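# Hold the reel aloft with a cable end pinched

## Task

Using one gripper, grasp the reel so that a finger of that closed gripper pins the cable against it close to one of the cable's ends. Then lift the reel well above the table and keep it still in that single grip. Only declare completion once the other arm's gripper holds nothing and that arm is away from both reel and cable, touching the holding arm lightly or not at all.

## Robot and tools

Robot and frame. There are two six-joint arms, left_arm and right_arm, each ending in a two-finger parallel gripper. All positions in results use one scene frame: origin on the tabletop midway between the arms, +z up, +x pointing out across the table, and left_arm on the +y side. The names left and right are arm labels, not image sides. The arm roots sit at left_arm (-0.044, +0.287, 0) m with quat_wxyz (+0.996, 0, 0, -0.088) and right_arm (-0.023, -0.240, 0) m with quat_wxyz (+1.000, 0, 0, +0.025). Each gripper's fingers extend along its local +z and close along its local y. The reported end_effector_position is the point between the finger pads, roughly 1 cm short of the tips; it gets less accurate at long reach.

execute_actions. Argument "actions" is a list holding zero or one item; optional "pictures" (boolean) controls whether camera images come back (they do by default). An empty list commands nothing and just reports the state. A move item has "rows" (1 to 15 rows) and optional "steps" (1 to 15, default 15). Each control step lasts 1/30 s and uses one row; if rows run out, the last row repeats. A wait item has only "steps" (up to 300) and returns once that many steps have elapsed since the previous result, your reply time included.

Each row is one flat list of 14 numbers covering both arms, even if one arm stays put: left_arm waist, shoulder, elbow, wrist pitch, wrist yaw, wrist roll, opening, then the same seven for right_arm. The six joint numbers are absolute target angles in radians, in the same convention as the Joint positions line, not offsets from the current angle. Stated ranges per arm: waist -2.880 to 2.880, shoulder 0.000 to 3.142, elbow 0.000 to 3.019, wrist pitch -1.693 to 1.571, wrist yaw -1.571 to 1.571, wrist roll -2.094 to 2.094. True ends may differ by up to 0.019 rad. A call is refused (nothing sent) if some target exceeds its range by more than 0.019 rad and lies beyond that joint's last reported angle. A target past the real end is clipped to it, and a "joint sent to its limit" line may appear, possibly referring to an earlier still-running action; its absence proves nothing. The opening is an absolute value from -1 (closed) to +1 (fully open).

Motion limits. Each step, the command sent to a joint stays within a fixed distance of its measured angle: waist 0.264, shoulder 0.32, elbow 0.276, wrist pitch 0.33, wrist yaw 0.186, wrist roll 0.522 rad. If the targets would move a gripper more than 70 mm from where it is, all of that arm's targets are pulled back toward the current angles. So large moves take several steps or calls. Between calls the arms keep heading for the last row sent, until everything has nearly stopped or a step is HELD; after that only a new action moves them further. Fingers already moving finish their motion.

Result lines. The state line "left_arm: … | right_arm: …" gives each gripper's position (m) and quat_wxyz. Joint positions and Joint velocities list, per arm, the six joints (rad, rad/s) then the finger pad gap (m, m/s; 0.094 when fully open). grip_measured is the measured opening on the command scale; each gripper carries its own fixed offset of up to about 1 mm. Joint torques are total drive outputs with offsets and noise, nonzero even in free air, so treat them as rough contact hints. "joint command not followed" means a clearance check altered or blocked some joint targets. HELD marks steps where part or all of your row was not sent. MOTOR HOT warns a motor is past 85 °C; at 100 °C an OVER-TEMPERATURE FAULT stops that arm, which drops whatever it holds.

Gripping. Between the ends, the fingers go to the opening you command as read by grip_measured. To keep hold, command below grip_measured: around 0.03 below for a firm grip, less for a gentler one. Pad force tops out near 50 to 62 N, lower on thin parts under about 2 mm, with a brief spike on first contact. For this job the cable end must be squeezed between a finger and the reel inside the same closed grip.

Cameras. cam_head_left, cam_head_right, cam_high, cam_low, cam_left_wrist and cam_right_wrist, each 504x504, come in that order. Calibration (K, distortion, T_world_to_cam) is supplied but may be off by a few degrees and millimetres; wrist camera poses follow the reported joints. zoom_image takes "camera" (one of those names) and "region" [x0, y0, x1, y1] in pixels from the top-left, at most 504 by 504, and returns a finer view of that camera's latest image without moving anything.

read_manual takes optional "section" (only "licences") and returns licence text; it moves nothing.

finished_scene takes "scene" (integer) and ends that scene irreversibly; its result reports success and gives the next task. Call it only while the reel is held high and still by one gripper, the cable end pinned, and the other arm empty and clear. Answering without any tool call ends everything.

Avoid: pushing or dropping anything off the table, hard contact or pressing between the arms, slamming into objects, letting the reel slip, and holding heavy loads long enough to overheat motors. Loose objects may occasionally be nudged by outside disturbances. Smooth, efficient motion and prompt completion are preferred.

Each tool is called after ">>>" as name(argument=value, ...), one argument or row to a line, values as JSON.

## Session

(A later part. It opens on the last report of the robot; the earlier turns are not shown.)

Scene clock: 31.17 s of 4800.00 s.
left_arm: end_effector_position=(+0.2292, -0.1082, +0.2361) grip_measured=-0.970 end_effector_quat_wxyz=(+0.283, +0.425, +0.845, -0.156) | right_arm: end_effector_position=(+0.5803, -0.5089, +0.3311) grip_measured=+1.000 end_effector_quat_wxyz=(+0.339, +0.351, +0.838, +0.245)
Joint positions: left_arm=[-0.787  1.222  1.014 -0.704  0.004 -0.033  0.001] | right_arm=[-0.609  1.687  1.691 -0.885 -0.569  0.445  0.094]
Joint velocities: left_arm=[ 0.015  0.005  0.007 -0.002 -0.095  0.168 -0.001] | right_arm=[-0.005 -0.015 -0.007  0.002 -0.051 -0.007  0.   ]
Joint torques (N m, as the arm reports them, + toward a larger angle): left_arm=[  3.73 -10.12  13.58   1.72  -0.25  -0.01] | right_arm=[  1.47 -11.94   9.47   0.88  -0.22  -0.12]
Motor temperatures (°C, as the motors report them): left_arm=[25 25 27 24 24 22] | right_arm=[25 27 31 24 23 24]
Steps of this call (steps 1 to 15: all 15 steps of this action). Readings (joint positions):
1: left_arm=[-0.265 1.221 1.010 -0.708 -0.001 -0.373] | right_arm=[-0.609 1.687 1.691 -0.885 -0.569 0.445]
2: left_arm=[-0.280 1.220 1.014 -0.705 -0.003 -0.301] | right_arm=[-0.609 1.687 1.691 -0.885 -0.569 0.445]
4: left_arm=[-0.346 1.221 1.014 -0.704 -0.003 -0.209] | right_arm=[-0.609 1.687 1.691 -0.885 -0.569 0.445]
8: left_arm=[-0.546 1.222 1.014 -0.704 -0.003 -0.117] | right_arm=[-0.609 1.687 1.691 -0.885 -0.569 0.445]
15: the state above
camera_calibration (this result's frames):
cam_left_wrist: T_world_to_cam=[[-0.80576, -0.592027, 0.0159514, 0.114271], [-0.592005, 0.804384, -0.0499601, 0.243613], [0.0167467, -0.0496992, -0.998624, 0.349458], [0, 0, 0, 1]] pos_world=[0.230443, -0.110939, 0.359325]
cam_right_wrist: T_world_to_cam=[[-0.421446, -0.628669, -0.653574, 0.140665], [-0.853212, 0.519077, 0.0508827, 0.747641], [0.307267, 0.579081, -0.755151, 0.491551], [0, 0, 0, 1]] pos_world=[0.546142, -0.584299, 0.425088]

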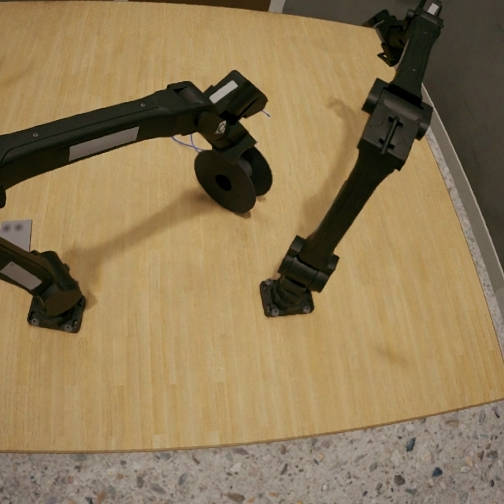

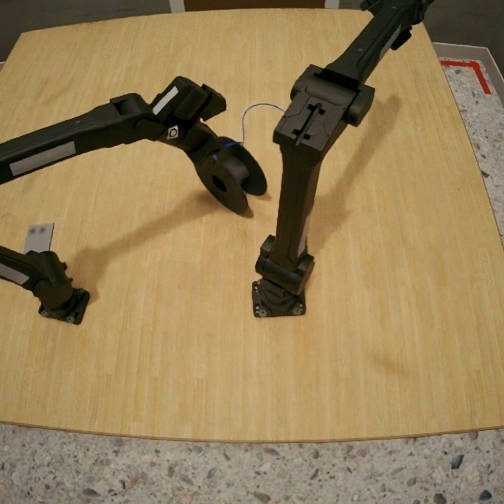

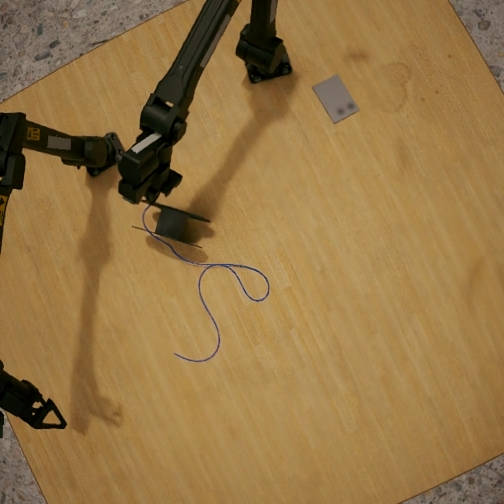

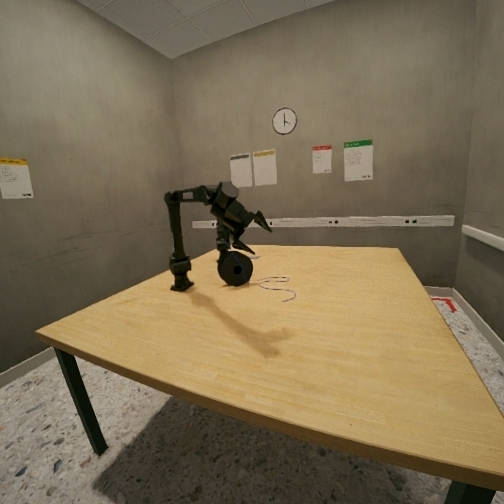

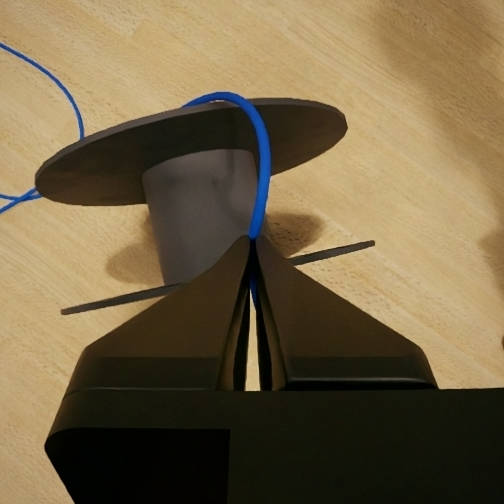

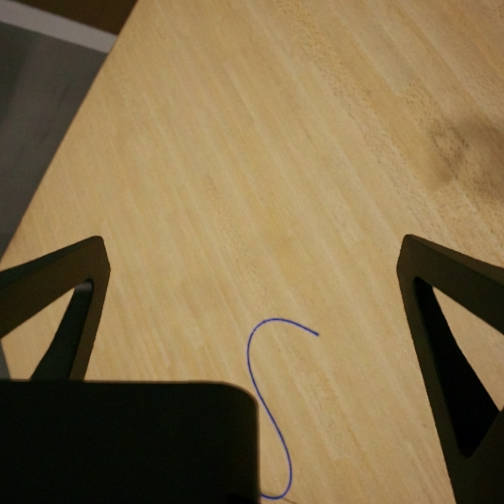

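>>> execute_actions(
  actions=[
    {"rows":[[-0.77,1.091,0.667,0.04,0,0,-1,-0.4,1.137,1.185,-1.604,0,-0.58,0.1]]},
  ],
  pictures=false,
)

>>> execute_actions(
  actions=[
    {"steps":30},
  ],
)

Scene clock: 35.60 s of 4800.00 s.
left_arm: end_effector_position=(+0.2376, -0.0958, +0.2327) grip_measured=-0.970 end_effector_quat_wxyz=(+0.482, +0.374, +0.752, -0.248) | right_arm: end_effector_position=(+0.2904, -0.3591, +0.2651) grip_measured=+0.101 end_effector_quat_wxyz=(+0.021, +0.049, +0.999, -0.001)
Joint positions: left_arm=[-0.758  1.087  0.645  0.018  0.003 -0.012  0.001] | right_arm=[-0.417  1.188  1.197 -1.539 -0.011 -0.268  0.052]
Joint velocities: left_arm=[-0.005 -0.015 -0.002 -0.022  0.007 -0.007 -0.001] | right_arm=[ 0.181 -1.206 -0.452 -1.155  0.139 -2.015  0.   ]
Joint torques (N m, as the arm reports them, + toward a larger angle): left_arm=[-0.4  -7.3  12.97  2.63 -0.24  0.02] | right_arm=[ 0.91 -4.66  8.77  0.72  0.22 -0.11]
Motor temperatures (°C, as the motors report them): left_arm=[25 25 29 24 24 22] | right_arm=[25 27 31 24 23 24]
Steps of this call (steps 1 to 30: the robot went on to your last target; steps 31 to 118: nothing new was sent; steps 119 to 133: all 15 steps of this action). Readings (joint positions):
119: left_arm=[-0.752 1.207 0.974 -0.623 0.003 -0.012] | right_arm=[-0.604 1.679 1.679 -0.900 -0.534 0.415]
120: left_arm=[-0.752 1.175 0.899 -0.499 0.003 -0.012] | right_arm=[-0.598 1.659 1.649 -0.931 -0.494 0.380]
122: left_arm=[-0.755 1.106 0.738 -0.286 0.003 -0.012] | right_arm=[-0.574 1.604 1.570 -1.007 -0.417 0.311]
126: left_arm=[-0.758 1.088 0.644 -0.040 0.003 -0.012] | right_arm=[-0.503 1.469 1.402 -1.172 -0.257 0.161]
133: the state above

Scene clock: 36.60 s of 4800.00 s.
left_arm: end_effector_position=(+0.2377, -0.0959, +0.2328) grip_measured=-0.970 end_effector_quat_wxyz=(+0.483, +0.374, +0.752, -0.248) | right_arm: end_effector_position=(+0.2676, -0.3492, +0.2736) grip_measured=+0.101 end_effector_quat_wxyz=(+0.007, -0.102, +0.995, -0.001)
Joint positions: left_arm=[-0.758  1.087  0.645  0.019  0.003 -0.012  0.001] | right_arm=[-0.409  1.141  1.183 -1.599 -0.004 -0.564  0.052]
Joint velocities: left_arm=[-0.005 -0.005 -0.002 -0.012 -0.037 -0.037 -0.   ] | right_arm=[-0.005  0.015 -0.012 -0.007  0.007  0.007 -0.001]
Joint torques (N m, as the arm reports them, + toward a larger angle): left_arm=[-0.26 -7.51 12.87  2.65 -0.23  0.03] | right_arm=[ 1.05 -5.11  7.8  -0.33  0.16 -0.21]
Motor temperatures (°C, as the motors report them): left_arm=[25 25 29 24 24 22] | right_arm=[25 27 31 24 23 24]
Steps of this call (steps 1 to 30: the robot went on to your last target). Readings (joint positions):
1: left_arm=[-0.758 1.087 0.645 0.018 0.003 -0.012] | right_arm=[-0.412 1.152 1.186 -1.569 -0.008 -0.328]
2: left_arm=[-0.758 1.087 0.645 0.019 0.003 -0.012] | right_arm=[-0.410 1.123 1.183 -1.587 -0.006 -0.376]
4: left_arm=[-0.758 1.087 0.645 0.019 0.003 -0.012] | right_arm=[-0.409 1.090 1.183 -1.597 -0.005 -0.445]
8: left_arm=[-0.758 1.087 0.645 0.019 0.003 -0.012] | right_arm=[-0.409 1.099 1.183 -1.599 -0.004 -0.516]
30: the state above
All arms were judged still, so your last target was given up. Only a new action makes them travel on or press farther. Fingers that are still opening or closing keep moving.
camera_calibration (this result's frames):
cam_left_wrist: T_world_to_cam=[[-0.799176, -0.601051, 0.00745182, 0.127979], [-0.518804, 0.683452, -0.513552, 0.317502], [0.303578, -0.414285, -0.858026, 0.210776], [0, 0, 0, 1]] pos_world=[0.203013, -0.0527541, 0.342952]
cam_right_wrist: T_world_to_cam=[[0.199357, -0.979927, 0.000271083, -0.396043], [-0.809975, -0.164626, 0.562884, 0.0104175], [-0.55154, -0.112434, -0.826536, 0.459531], [0, 0, 0, 1]] pos_world=[0.340842, -0.334711, 0.374063]

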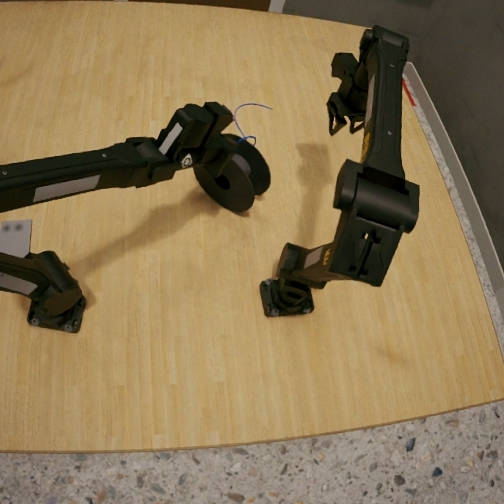

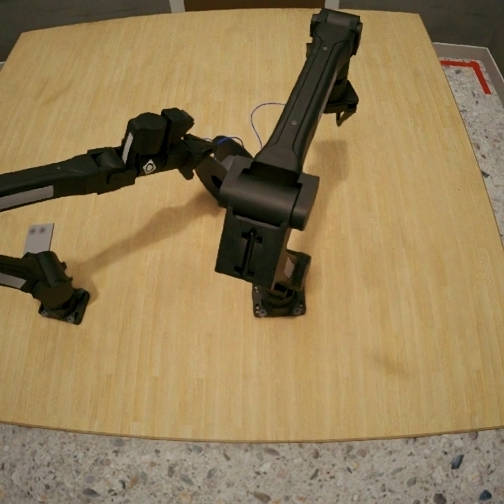

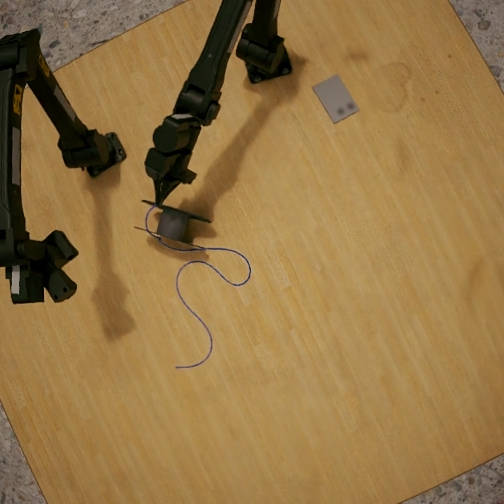

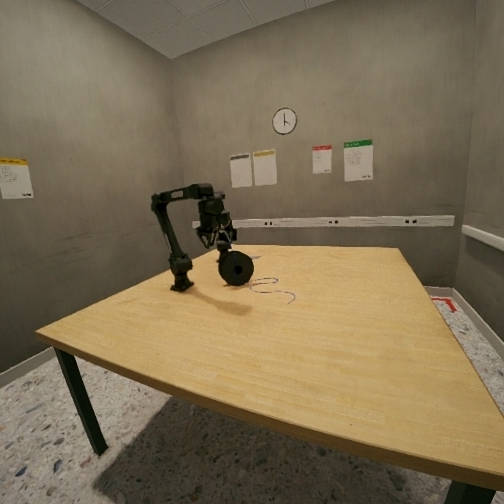

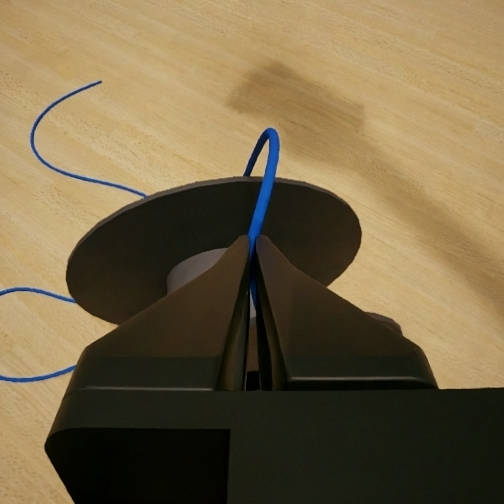

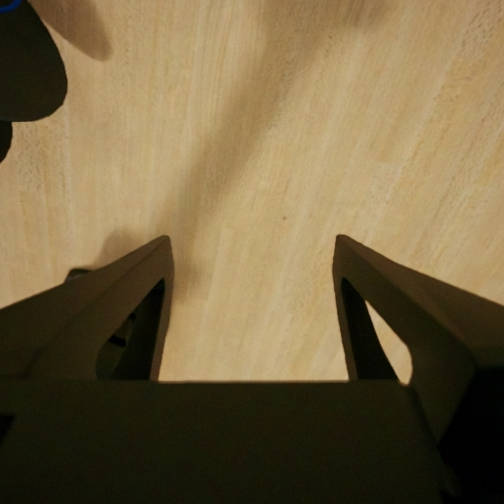

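>>> execute_actions(
  actions=[
    {"rows":[[-0.77,1.04,0.625,0.04,0,0,-1,-0.3,0.798,0.773,-1.143,-0.361,-0.70,0.3]]},
  ],
  pictures=false,
)

>>> execute_actions(
  actions=[
    {"rows":[[-0.77,1.04,0.625,0.04,0,0,-1,-0.08,0.798,0.773,-1.143,-0.361,-0.70,0.3]]},
  ],
)

Scene clock: 46.40 s of 4800.00 s.
left_arm: end_effector_position=(+0.2331, -0.0897, +0.2493) grip_measured=-0.970 end_effector_quat_wxyz=(+0.498, +0.369, +0.742, -0.256) | right_arm: end_effector_position=(+0.2542, -0.2486, +0.2118) grip_measured=+0.299 end_effector_quat_wxyz=(+0.239, -0.239, +0.938, +0.077)
Joint positions: left_arm=[-0.758  1.039  0.635  0.021  0.003 -0.012  0.001] | right_arm=[-0.298  0.796  0.75  -1.159 -0.359 -0.681  0.061]
Joint velocities: left_arm=[-0.024 -0.005 -0.022 -0.007 -0.007 -0.037 -0.001] | right_arm=[ 0.005  0.181 -0.002  0.007 -0.051 -0.11   0.   ]
Joint torques (N m, as the arm reports them, + toward a larger angle): left_arm=[-0.31 -7.05 10.11  2.54 -0.23  0.03] | right_arm=[ 0.61 -1.27  9.81  1.13 -0.31 -0.16]
Motor temperatures (°C, as the motors report them): left_arm=[25 25 30 24 24 22] | right_arm=[25 26 31 24 23 24]
Steps of this call (steps 1 to 180: nothing new was sent; then 3.30 s passed at rest; steps 181 to 195: all 15 steps of this action). Readings (joint positions):
181: left_arm=[-0.758 1.084 0.644 0.019 0.003 -0.012] | right_arm=[-0.406 1.114 1.146 -1.528 -0.087 -0.581]
182: left_arm=[-0.758 1.078 0.641 0.019 0.003 -0.012] | right_arm=[-0.391 1.056 1.065 -1.406 -0.184 -0.599]
184: left_arm=[-0.758 1.061 0.636 0.019 0.003 -0.012] | right_arm=[-0.340 0.908 0.886 -1.246 -0.326 -0.629]
188: left_arm=[-0.758 1.040 0.635 0.021 0.003 -0.012] | right_arm=[-0.298 0.745 0.750 -1.195 -0.358 -0.665]
195: the state above

Scene clock: 46.90 s of 4800.00 s.
left_arm: end_effector_position=(+0.2331, -0.0897, +0.2493) grip_measured=-0.970 end_effector_quat_wxyz=(+0.498, +0.369, +0.742, -0.256) | right_arm: end_effector_position=(+0.2500, -0.1848, +0.2107) grip_measured=+0.299 end_effector_quat_wxyz=(+0.228, -0.348, +0.903, +0.105)
Joint positions: left_arm=[-0.758  1.039  0.635  0.021  0.003 -0.012  0.001] | right_arm=[-0.068  0.802  0.75  -1.156 -0.362 -0.686  0.061]
Joint velocities: left_arm=[ 0.005 -0.015 -0.007 -0.002  0.007  0.022 -0.   ] | right_arm=[-0.015 -0.005 -0.002 -0.022  0.007  0.007  0.001]
Joint torques (N m, as the arm reports them, + toward a larger angle): left_arm=[ 0.06 -7.08 10.1   2.6  -0.2   0.02] | right_arm=[ 0.48 -1.37  9.85  0.87 -0.17 -0.17]
Motor temperatures (°C, as the motors report them): left_arm=[25 25 30 24 24 22] | right_arm=[25 26 31 24 23 24]
Steps of this call (steps 1 to 15: all 15 steps of this action). Readings (joint positions):
1: left_arm=[-0.758 1.039 0.635 0.021 0.003 -0.012] | right_arm=[-0.278 0.800 0.750 -1.158 -0.352 -0.681]
2: left_arm=[-0.758 1.039 0.635 0.021 0.003 -0.012] | right_arm=[-0.230 0.802 0.750 -1.156 -0.352 -0.681]
4: left_arm=[-0.758 1.039 0.635 0.021 0.003 -0.012] | right_arm=[-0.123 0.802 0.750 -1.156 -0.359 -0.683]
8: left_arm=[-0.758 1.039 0.635 0.021 0.003 -0.012] | right_arm=[-0.068 0.802 0.750 -1.156 -0.362 -0.686]
15: the state above
camera_calibration (this result's frames):
cam_left_wrist: T_world_to_cam=[[-0.799359, -0.600803, 0.00778128, 0.127903], [-0.506047, 0.666193, -0.547817, 0.323435], [0.323946, -0.44184, -0.836562, 0.21621], [0, 0, 0, 1]] pos_world=[0.195873, -0.043095, 0.357061]
cam_right_wrist: T_world_to_cam=[[0.674312, -0.737537, -0.0366388, -0.29753], [-0.731272, -0.673838, 0.105754, 0.0411606], [-0.102686, -0.0445184, -0.993717, 0.351974], [0, 0, 0, 1]] pos_world=[0.26687, -0.176034, 0.334508]

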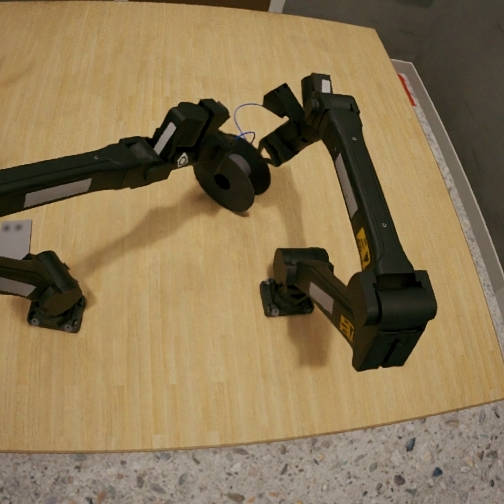

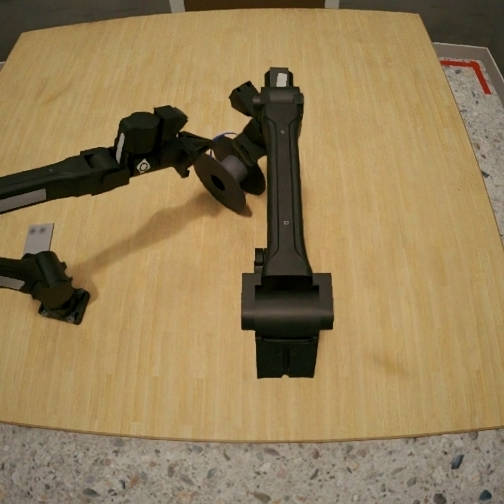

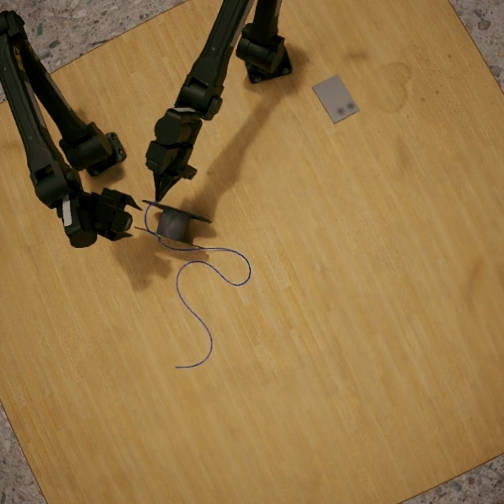

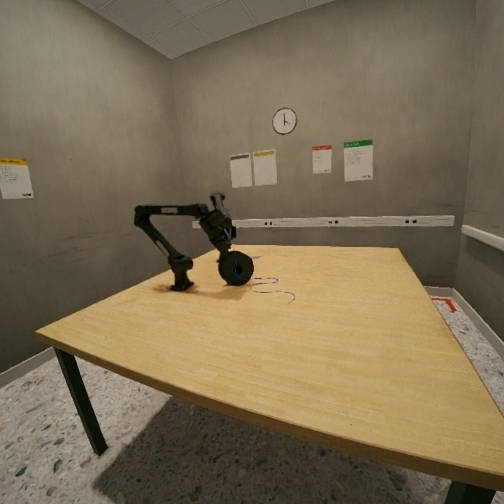

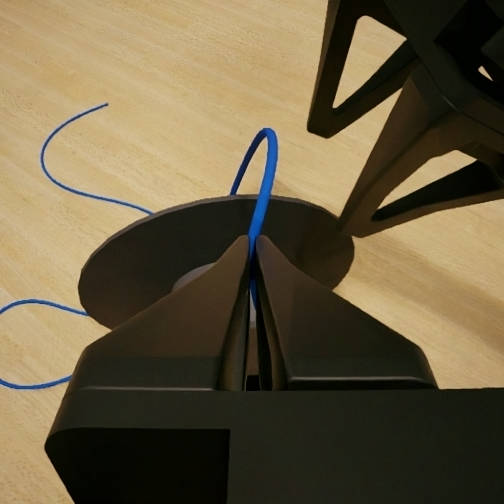

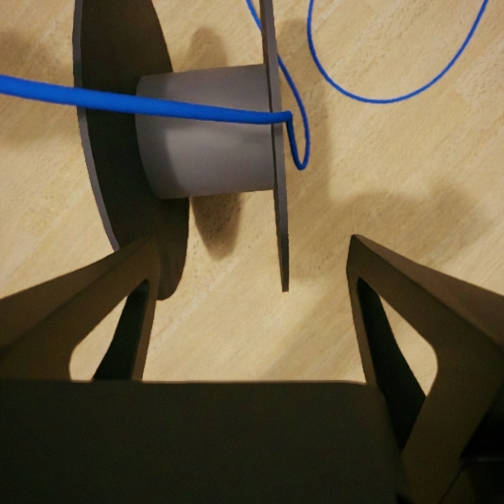

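>>> execute_actions(
  actions=[
    {"rows":[[-0.77,1.04,0.572,0.04,0,0,-1,-0.068,0.802,0.765,-1.15,-0.361,-0.70,0.3]]},
  ],
)

Scene clock: 49.13 s of 4800.00 s.
left_arm: end_effector_position=(+0.2243, -0.0778, +0.2179) grip_measured=-0.970 end_effector_quat_wxyz=(+0.479, +0.375, +0.754, -0.247) | right_arm: end_effector_position=(+0.2500, -0.1848, +0.2107) grip_measured=+0.299 end_effector_quat_wxyz=(+0.228, -0.348, +0.903, +0.105)
Joint positions: left_arm=[-0.758  1.037  0.576  0.028  0.003 -0.012  0.001] | right_arm=[-0.068  0.802  0.75  -1.156 -0.362 -0.686  0.061]
Joint velocities: left_arm=[-0.005  0.005 -0.002 -0.007 -0.066  0.037 -0.   ] | right_arm=[-0.015 -0.015  0.007  0.012  0.007 -0.051  0.   ]
Joint torques (N m, as the arm reports them, + toward a larger angle): left_arm=[-0.23 -6.49 10.42  2.29 -0.22  0.04] | right_arm=[ 0.9  -0.77  9.12  0.75 -0.22 -0.17]
Motor temperatures (°C, as the motors report them): left_arm=[25 25 30 24 24 22] | right_arm=[25 26 31 24 23 24]
Steps of this call (steps 1 to 15: the robot went on to your last target; steps 16 to 52: nothing new was sent; steps 53 to 67: all 15 steps of this action). Readings (joint positions):
53: left_arm=[-0.758 1.039 0.629 0.024 0.003 -0.012] | right_arm=[-0.068 0.802 0.750 -1.156 -0.362 -0.686]
54: left_arm=[-0.758 1.037 0.620 0.027 0.003 -0.012] | right_arm=[-0.068 0.802 0.750 -1.156 -0.362 -0.686]
56: left_arm=[-0.758 1.037 0.596 0.028 0.003 -0.012] | right_arm=[-0.068 0.802 0.750 -1.156 -0.362 -0.686]
60: left_arm=[-0.758 1.037 0.576 0.028 0.003 -0.012] | right_arm=[-0.068 0.802 0.750 -1.156 -0.362 -0.686]
67: the state above
camera_calibration (this result's frames):
cam_left_wrist: T_world_to_cam=[[-0.799132, -0.60111, 0.00736913, 0.128281], [-0.521807, 0.687514, -0.505017, 0.289698], [0.298504, -0.407421, -0.863078, 0.212254], [0, 0, 0, 1]] pos_world=[0.190321, -0.0355836, 0.328549]
cam_right_wrist: T_world_to_cam=[[0.674312, -0.737537, -0.0366388, -0.29753], [-0.731272, -0.673838, 0.105754, 0.0411606], [-0.102686, -0.0445184, -0.993717, 0.351974], [0, 0, 0, 1]] pos_world=[0.26687, -0.176034, 0.334508]

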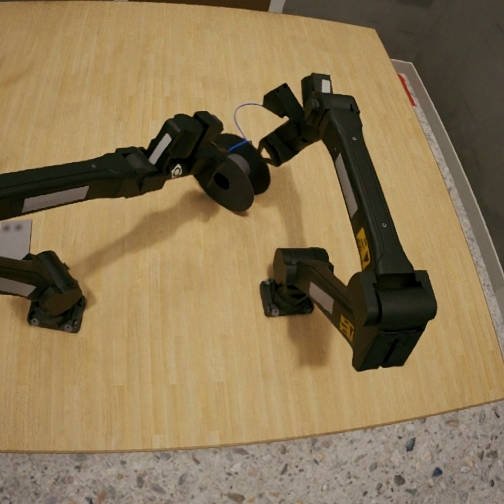

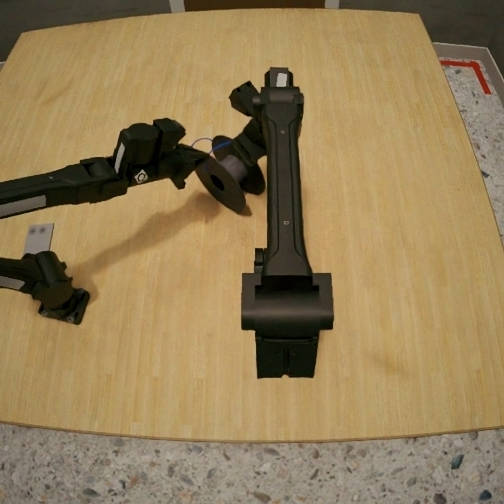

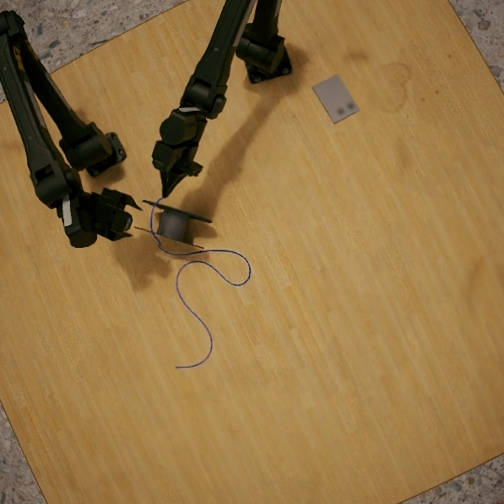

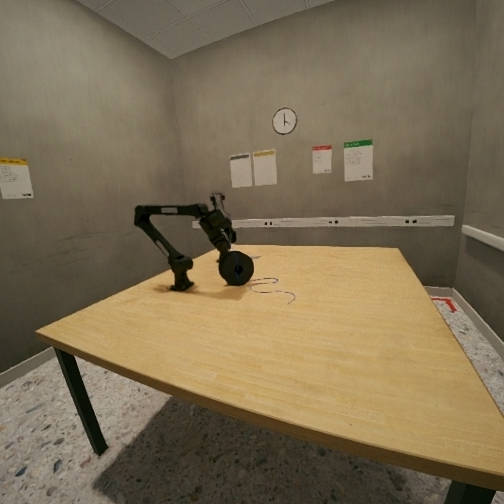

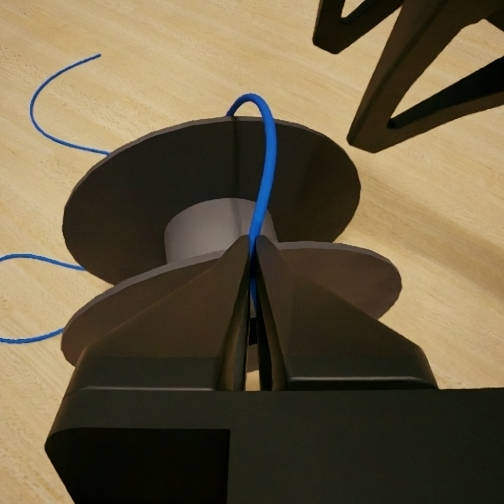

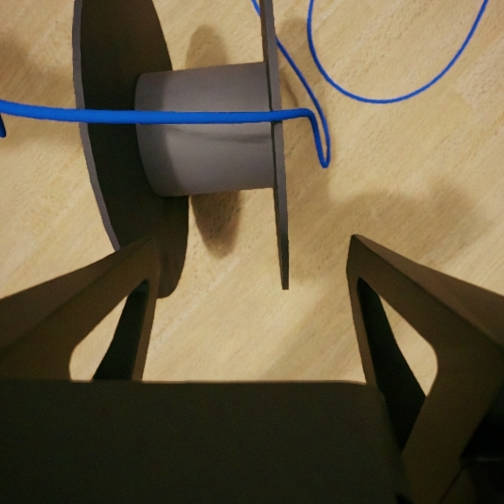

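>>> execute_actions(
  actions=[
    {"rows":[[-0.77,1.04,0.572,0.04,0,0,-1,-0.045,0.825,0.74,-1.10,-0.361,-0.70,0.3],[-0.77,1.04,0.572,0.04,0,0,-1,-0.045,0.825,0.74,-1.10,-0.361,-0.70,0.3],[-0.77,1.04,0.572,0.04,0,0,-1,-0.015,0.86,0.71,-1.03,-0.361,-0.70,0.3],[-0.77,1.04,0.572,0.04,0,0,-1,-0.015,0.86,0.71,-1.03,-0.361,-0.70,0.3],[-0.77,1.04,0.572,0.04,0,0,-1,0.016,0.889,0.675,-0.958,-0.361,-0.70,0.3]]},
  ],
)

Scene clock: 51.17 s of 4800.00 s.
left_arm: end_effector_position=(+0.2243, -0.0778, +0.2179) grip_measured=-0.970 end_effector_quat_wxyz=(+0.479, +0.375, +0.754, -0.247) | right_arm: end_effector_position=(+0.2678, -0.1629, +0.1626) grip_measured=+0.299 end_effector_quat_wxyz=(+0.225, -0.382, +0.889, +0.113)
Joint positions: left_arm=[-0.758  1.037  0.576  0.028  0.003 -0.012  0.001] | right_arm=[ 0.008  0.899  0.668 -0.974 -0.362 -0.686  0.061]
Joint velocities: left_arm=[ 0.005 -0.005 -0.017  0.007 -0.022  0.051 -0.   ] | right_arm=[-0.005 -0.005 -0.012  0.012 -0.037  0.007  0.001]
Joint torques (N m, as the arm reports them, + toward a larger angle): left_arm=[-0.35 -6.63 10.57  2.33 -0.22  0.02] | right_arm=[ 0.37 -1.9   8.17  1.24 -0.24 -0.17]
Motor temperatures (°C, as the motors report them): left_arm=[25 25 30 24 24 22] | right_arm=[25 26 31 24 23 24]
Steps of this call (steps 1 to 15: the robot went on to your last target; steps 16 to 46: nothing new was sent; steps 47 to 61: all 15 steps of this action). Readings (joint positions):
47: left_arm=[-0.758 1.037 0.576 0.028 0.003 -0.012] | right_arm=[-0.068 0.803 0.749 -1.148 -0.362 -0.686]
48: left_arm=[-0.758 1.037 0.576 0.028 0.003 -0.012] | right_arm=[-0.066 0.804 0.748 -1.135 -0.362 -0.686]
50: left_arm=[-0.758 1.037 0.576 0.028 0.003 -0.012] | right_arm=[-0.052 0.817 0.736 -1.084 -0.362 -0.686]
54: left_arm=[-0.758 1.037 0.576 0.028 0.003 -0.012] | right_arm=[0.000 0.875 0.689 -0.985 -0.362 -0.686]
61: the state above
camera_calibration (this result's frames):
cam_left_wrist: T_world_to_cam=[[-0.799132, -0.60111, 0.00736913, 0.128281], [-0.521807, 0.687514, -0.505017, 0.289698], [0.298504, -0.407421, -0.863078, 0.212254], [0, 0, 0, 1]] pos_world=[0.190321, -0.0355836, 0.328549]
cam_right_wrist: T_world_to_cam=[[0.7284, -0.684267, -0.0348023, -0.301305], [-0.678341, -0.727373, 0.103834, 0.0514764], [-0.0963648, -0.0520252, -0.993986, 0.304106], [0, 0, 0, 1]] pos_world=[0.283694, -0.152909, 0.286446]

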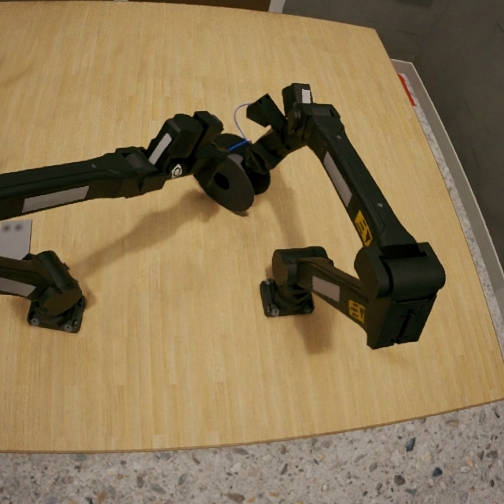

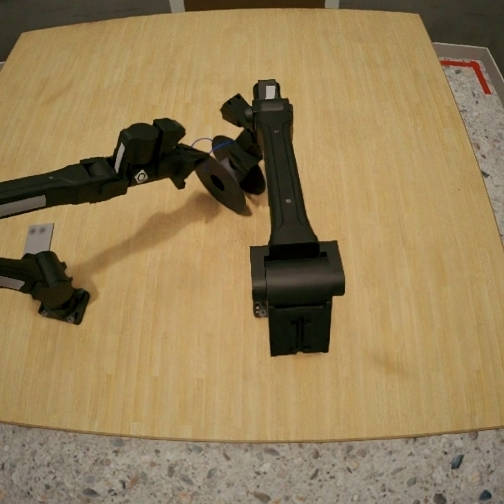

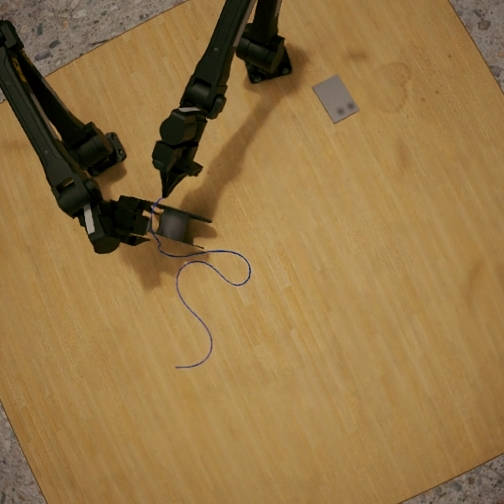

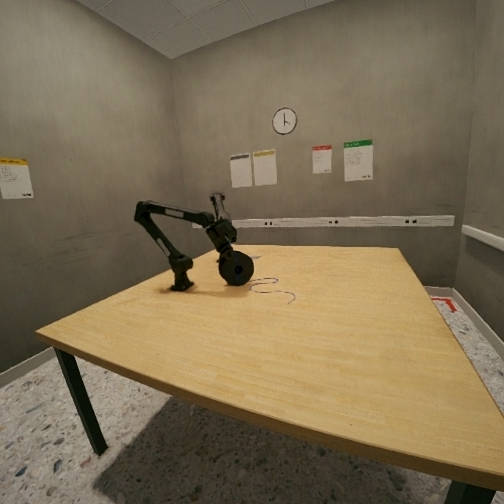

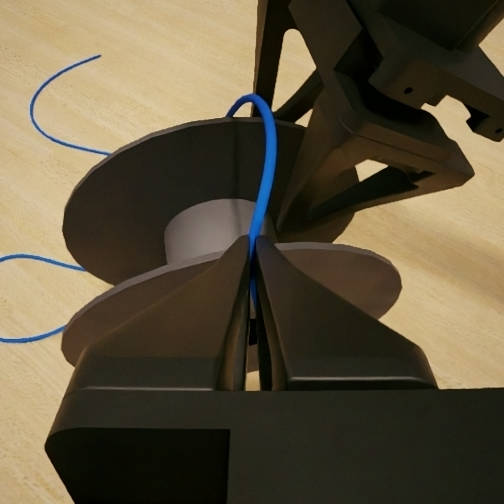

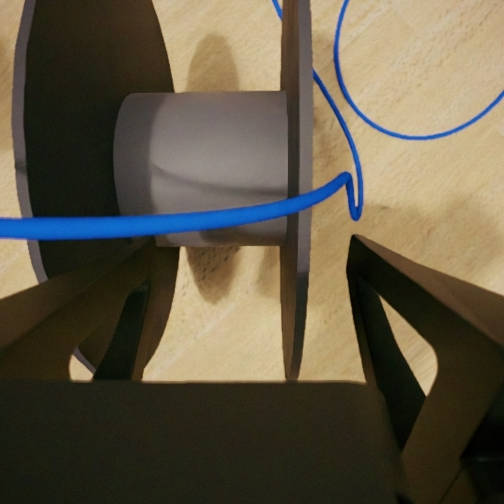

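>>> execute_actions(
  actions=[
    {"rows":[[-0.77,1.04,0.572,0.04,0,0,-1,0.016,0.889,0.675,-0.958,-0.361,-0.70,0.75],[-0.77,1.04,0.572,0.04,0,0,-1,0.016,0.889,0.675,-0.958,-0.361,-0.70,0.75],[-0.77,1.04,0.572,0.04,0,0,-1,0.016,0.889,0.675,-0.958,-0.361,-0.70,0.75],[-0.77,1.04,0.572,0.04,0,0,-1,0.016,0.889,0.675,-0.958,-0.361,-0.70,0.75],[-0.77,1.04,0.572,0.04,0,0,-1,0.04,0.94,0.70,-0.95,-0.361,-0.70,0.75],[-0.77,1.04,0.572,0.04,0,0,-1,0.04,0.94,0.70,-0.95,-0.361,-0.70,0.75],[-0.77,1.04,0.572,0.04,0,0,-1,0.068,0.985,0.735,-0.94,-0.361,-0.70,0.75]]},
  ],
)

Scene clock: 53.73 s of 4800.00 s.
left_arm: end_effector_position=(+0.2243, -0.0778, +0.2179) grip_measured=-0.970 end_effector_quat_wxyz=(+0.479, +0.375, +0.754, -0.247) | right_arm: end_effector_position=(+0.2728, -0.1478, +0.1415) grip_measured=+0.749 end_effector_quat_wxyz=(+0.192, -0.400, +0.887, +0.128)
Joint positions: left_arm=[-0.758  1.037  0.576  0.028  0.003 -0.012  0.001] | right_arm=[ 0.056  0.993  0.676 -0.953 -0.362 -0.686  0.082]
Joint velocities: left_arm=[-0.015  0.005 -0.002  0.007 -0.022 -0.066 -0.   ] | right_arm=[-0.015 -0.034  0.002  0.002  0.007  0.051  0.   ]
Joint torques (N m, as the arm reports them, + toward a larger angle): left_arm=[-0.49 -6.41 10.38  2.28 -0.23  0.02] | right_arm=[ 1.58 -3.28 11.98  0.72 -0.29 -0.19]
Motor temperatures (°C, as the motors report them): left_arm=[25 25 30 24 24 22] | right_arm=[25 25 31 24 23 24]
Steps of this call (steps 1 to 15: the robot went on to your last target; steps 16 to 62: nothing new was sent; steps 63 to 77: all 15 steps of this action). Readings (joint positions):
63: left_arm=[-0.758 1.037 0.576 0.028 0.003 -0.012] | right_arm=[0.008 0.899 0.668 -0.973 -0.362 -0.686]
64: left_arm=[-0.758 1.037 0.576 0.028 0.003 -0.012] | right_arm=[0.008 0.899 0.668 -0.973 -0.362 -0.686]
66: left_arm=[-0.758 1.037 0.576 0.028 0.003 -0.012] | right_arm=[0.008 0.899 0.668 -0.973 -0.362 -0.686]
70: left_arm=[-0.758 1.037 0.576 0.028 0.003 -0.012] | right_arm=[0.031 0.932 0.671 -0.962 -0.362 -0.686]
77: the state above
camera_calibration (this result's frames):
cam_left_wrist: T_world_to_cam=[[-0.799132, -0.60111, 0.00736913, 0.128281], [-0.521807, 0.687514, -0.505017, 0.289698], [0.298504, -0.407421, -0.863078, 0.212254], [0, 0, 0, 1]] pos_world=[0.190321, -0.0355836, 0.328549]
cam_right_wrist: T_world_to_cam=[[0.757251, -0.648292, -0.0793021, -0.291575], [-0.633836, -0.75874, 0.150217, 0.0446615], [-0.157554, -0.0634876, -0.985467, 0.298169], [0, 0, 0, 1]] pos_world=[0.296081, -0.136209, 0.264004]

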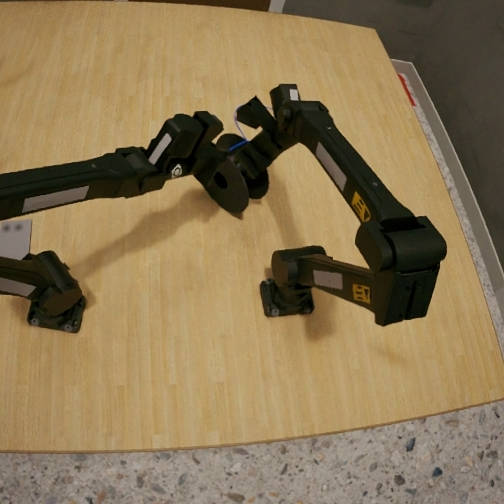

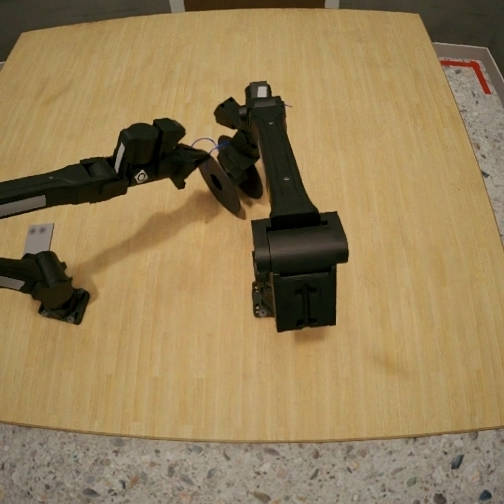

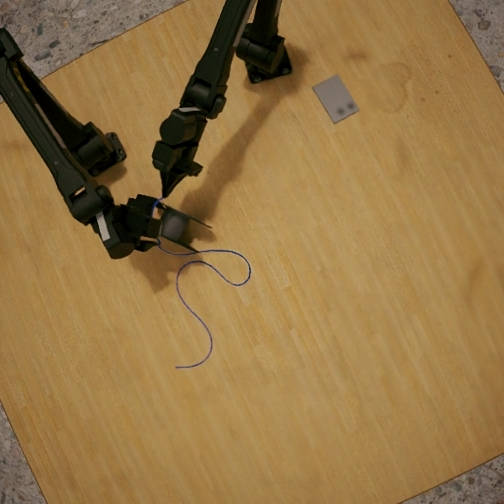

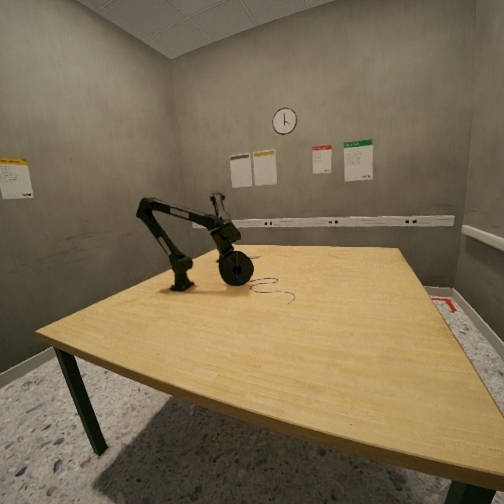

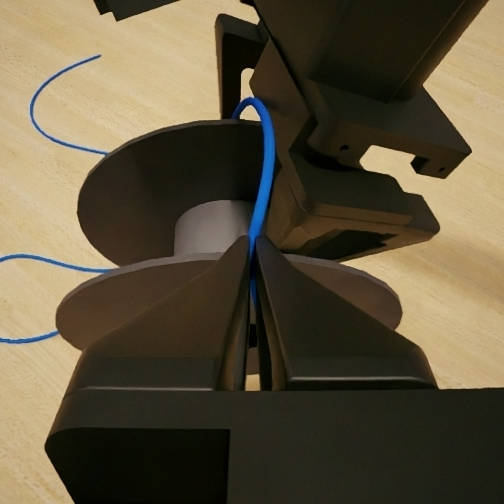

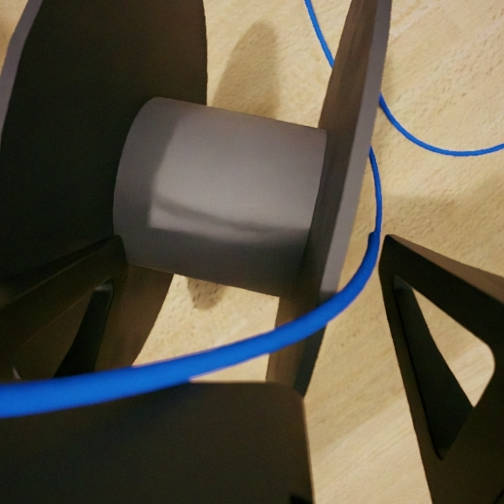

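>>> execute_actions(
  actions=[
    {"rows":[[-0.77,1.04,0.572,0.04,0,0,-1,0.068,0.985,0.72,-0.94,-0.361,-0.62,0.5],[-0.77,1.04,0.572,0.04,0,0,-1,0.068,0.985,0.72,-0.94,-0.361,-0.62,0.3],[-0.77,1.04,0.572,0.04,0,0,-1,0.068,0.985,0.72,-0.94,-0.361,-0.62,0.1],[-0.77,1.04,0.572,0.04,0,0,-1,0.068,0.985,0.72,-0.94,-0.361,-0.62,-0.1],[-0.77,1.04,0.572,0.04,0,0,-1,0.068,0.985,0.72,-0.94,-0.361,-0.62,-0.3],[-0.77,1.04,0.572,0.04,0,0,-1,0.068,0.985,0.72,-0.94,-0.361,-0.62,-0.5],[-0.77,1.04,0.572,0.04,0,0,-1,0.068,0.985,0.72,-0.94,-0.361,-0.62,-0.7],[-0.77,1.04,0.572,0.04,0,0,-1,0.068,0.985,0.72,-0.94,-0.361,-0.62,-0.85],[-0.77,1.04,0.572,0.04,0,0,-1,0.068,0.985,0.72,-0.94,-0.361,-0.62,-1]]},
  ],
)

Scene clock: 55.70 s of 4800.00 s.
left_arm: end_effector_position=(+0.2243, -0.0778, +0.2179) grip_measured=-0.970 end_effector_quat_wxyz=(+0.479, +0.375, +0.754, -0.247) | right_arm: end_effector_position=(+0.2738, -0.1479, +0.1416) grip_measured=-0.951 end_effector_quat_wxyz=(+0.191, -0.379, +0.896, +0.131)
Joint positions: left_arm=[-0.758  1.037  0.576  0.028  0.003 -0.012  0.001] | right_arm=[ 0.058  0.993  0.676 -0.948 -0.358 -0.636  0.002]
Joint velocities: left_arm=[-0.005 -0.015 -0.012 -0.012  0.007 -0.007 -0.   ] | right_arm=[-0.005 -0.015 -0.017  0.002  0.066  0.022  0.   ]
Joint torques (N m, as the arm reports them, + toward a larger angle): left_arm=[-0.04 -6.55 10.38  2.23 -0.19  0.01] | right_arm=[ 1.37 -3.01 10.77  0.54 -0.29  0.04]
Motor temperatures (°C, as the motors report them): left_arm=[25 25 30 24 24 22] | right_arm=[25 25 32 24 23 24]
Steps of this call (steps 1 to 15: the robot went on to your last target; steps 16 to 44: nothing new was sent; steps 45 to 59: all 15 steps of this action). Readings (joint positions):
45: left_arm=[-0.758 1.037 0.576 0.028 0.003 -0.012] | right_arm=[0.056 0.993 0.676 -0.953 -0.362 -0.677]
46: left_arm=[-0.758 1.037 0.576 0.028 0.003 -0.012] | right_arm=[0.056 0.993 0.676 -0.953 -0.362 -0.669]
48: left_arm=[-0.758 1.037 0.576 0.028 0.003 -0.012] | right_arm=[0.056 0.993 0.676 -0.953 -0.362 -0.656]
52: left_arm=[-0.758 1.037 0.576 0.028 0.003 -0.012] | right_arm=[0.056 0.993 0.676 -0.950 -0.355 -0.642]
59: the state above
camera_calibration (this result's frames):
cam_left_wrist: T_world_to_cam=[[-0.799132, -0.60111, 0.00736913, 0.128281], [-0.521807, 0.687514, -0.505017, 0.289698], [0.298504, -0.407421, -0.863078, 0.212254], [0, 0, 0, 1]] pos_world=[0.190321, -0.0355836, 0.328549]
cam_right_wrist: T_world_to_cam=[[0.726679, -0.680274, -0.0957317, -0.286443], [-0.664647, -0.731439, 0.15245, 0.0573867], [-0.17373, -0.0471546, -0.983664, 0.305035], [0, 0, 0, 1]] pos_world=[0.299287, -0.138501, 0.263882]

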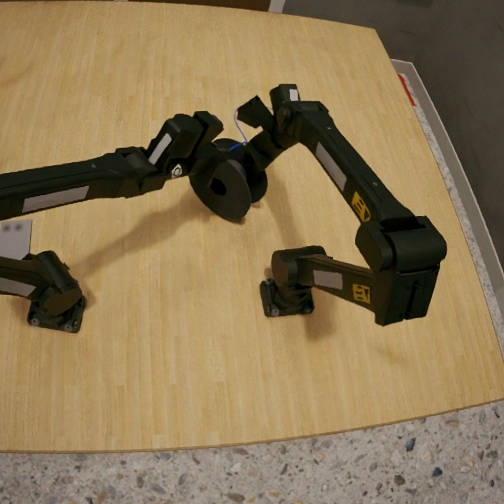

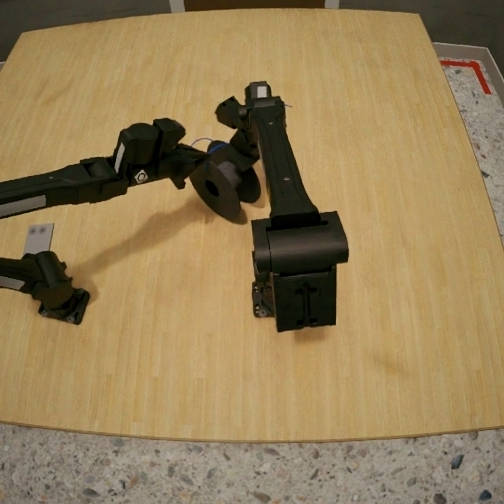

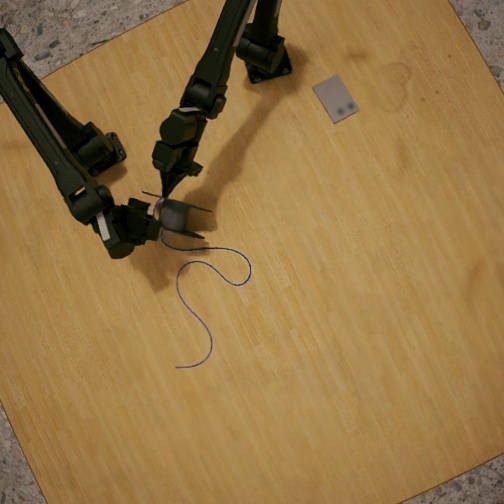

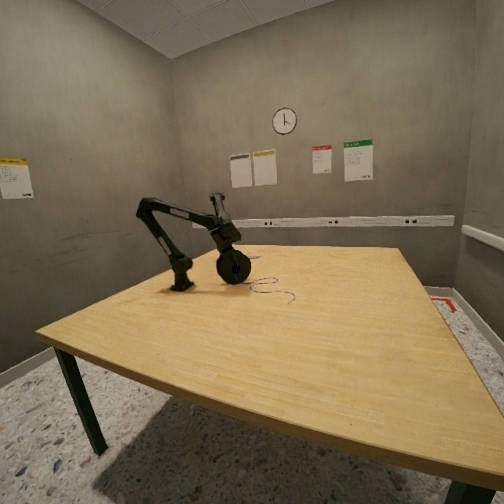

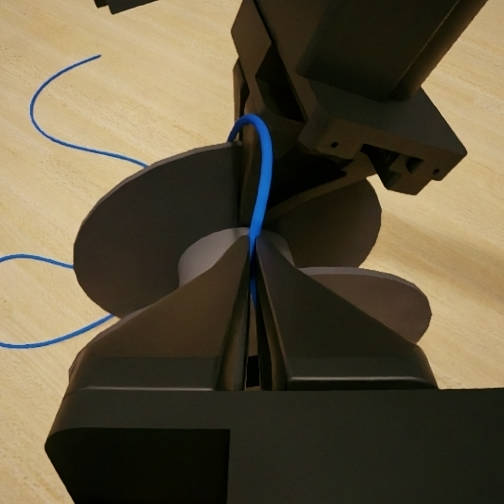

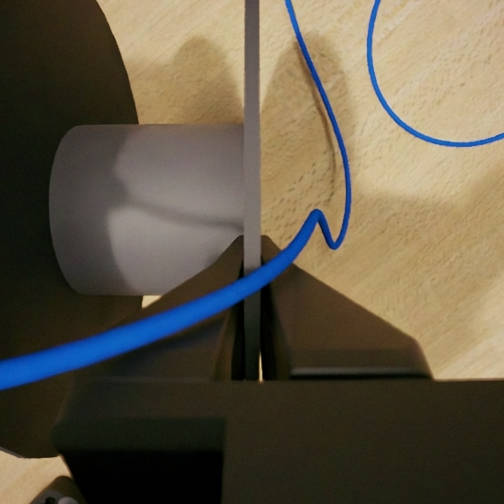

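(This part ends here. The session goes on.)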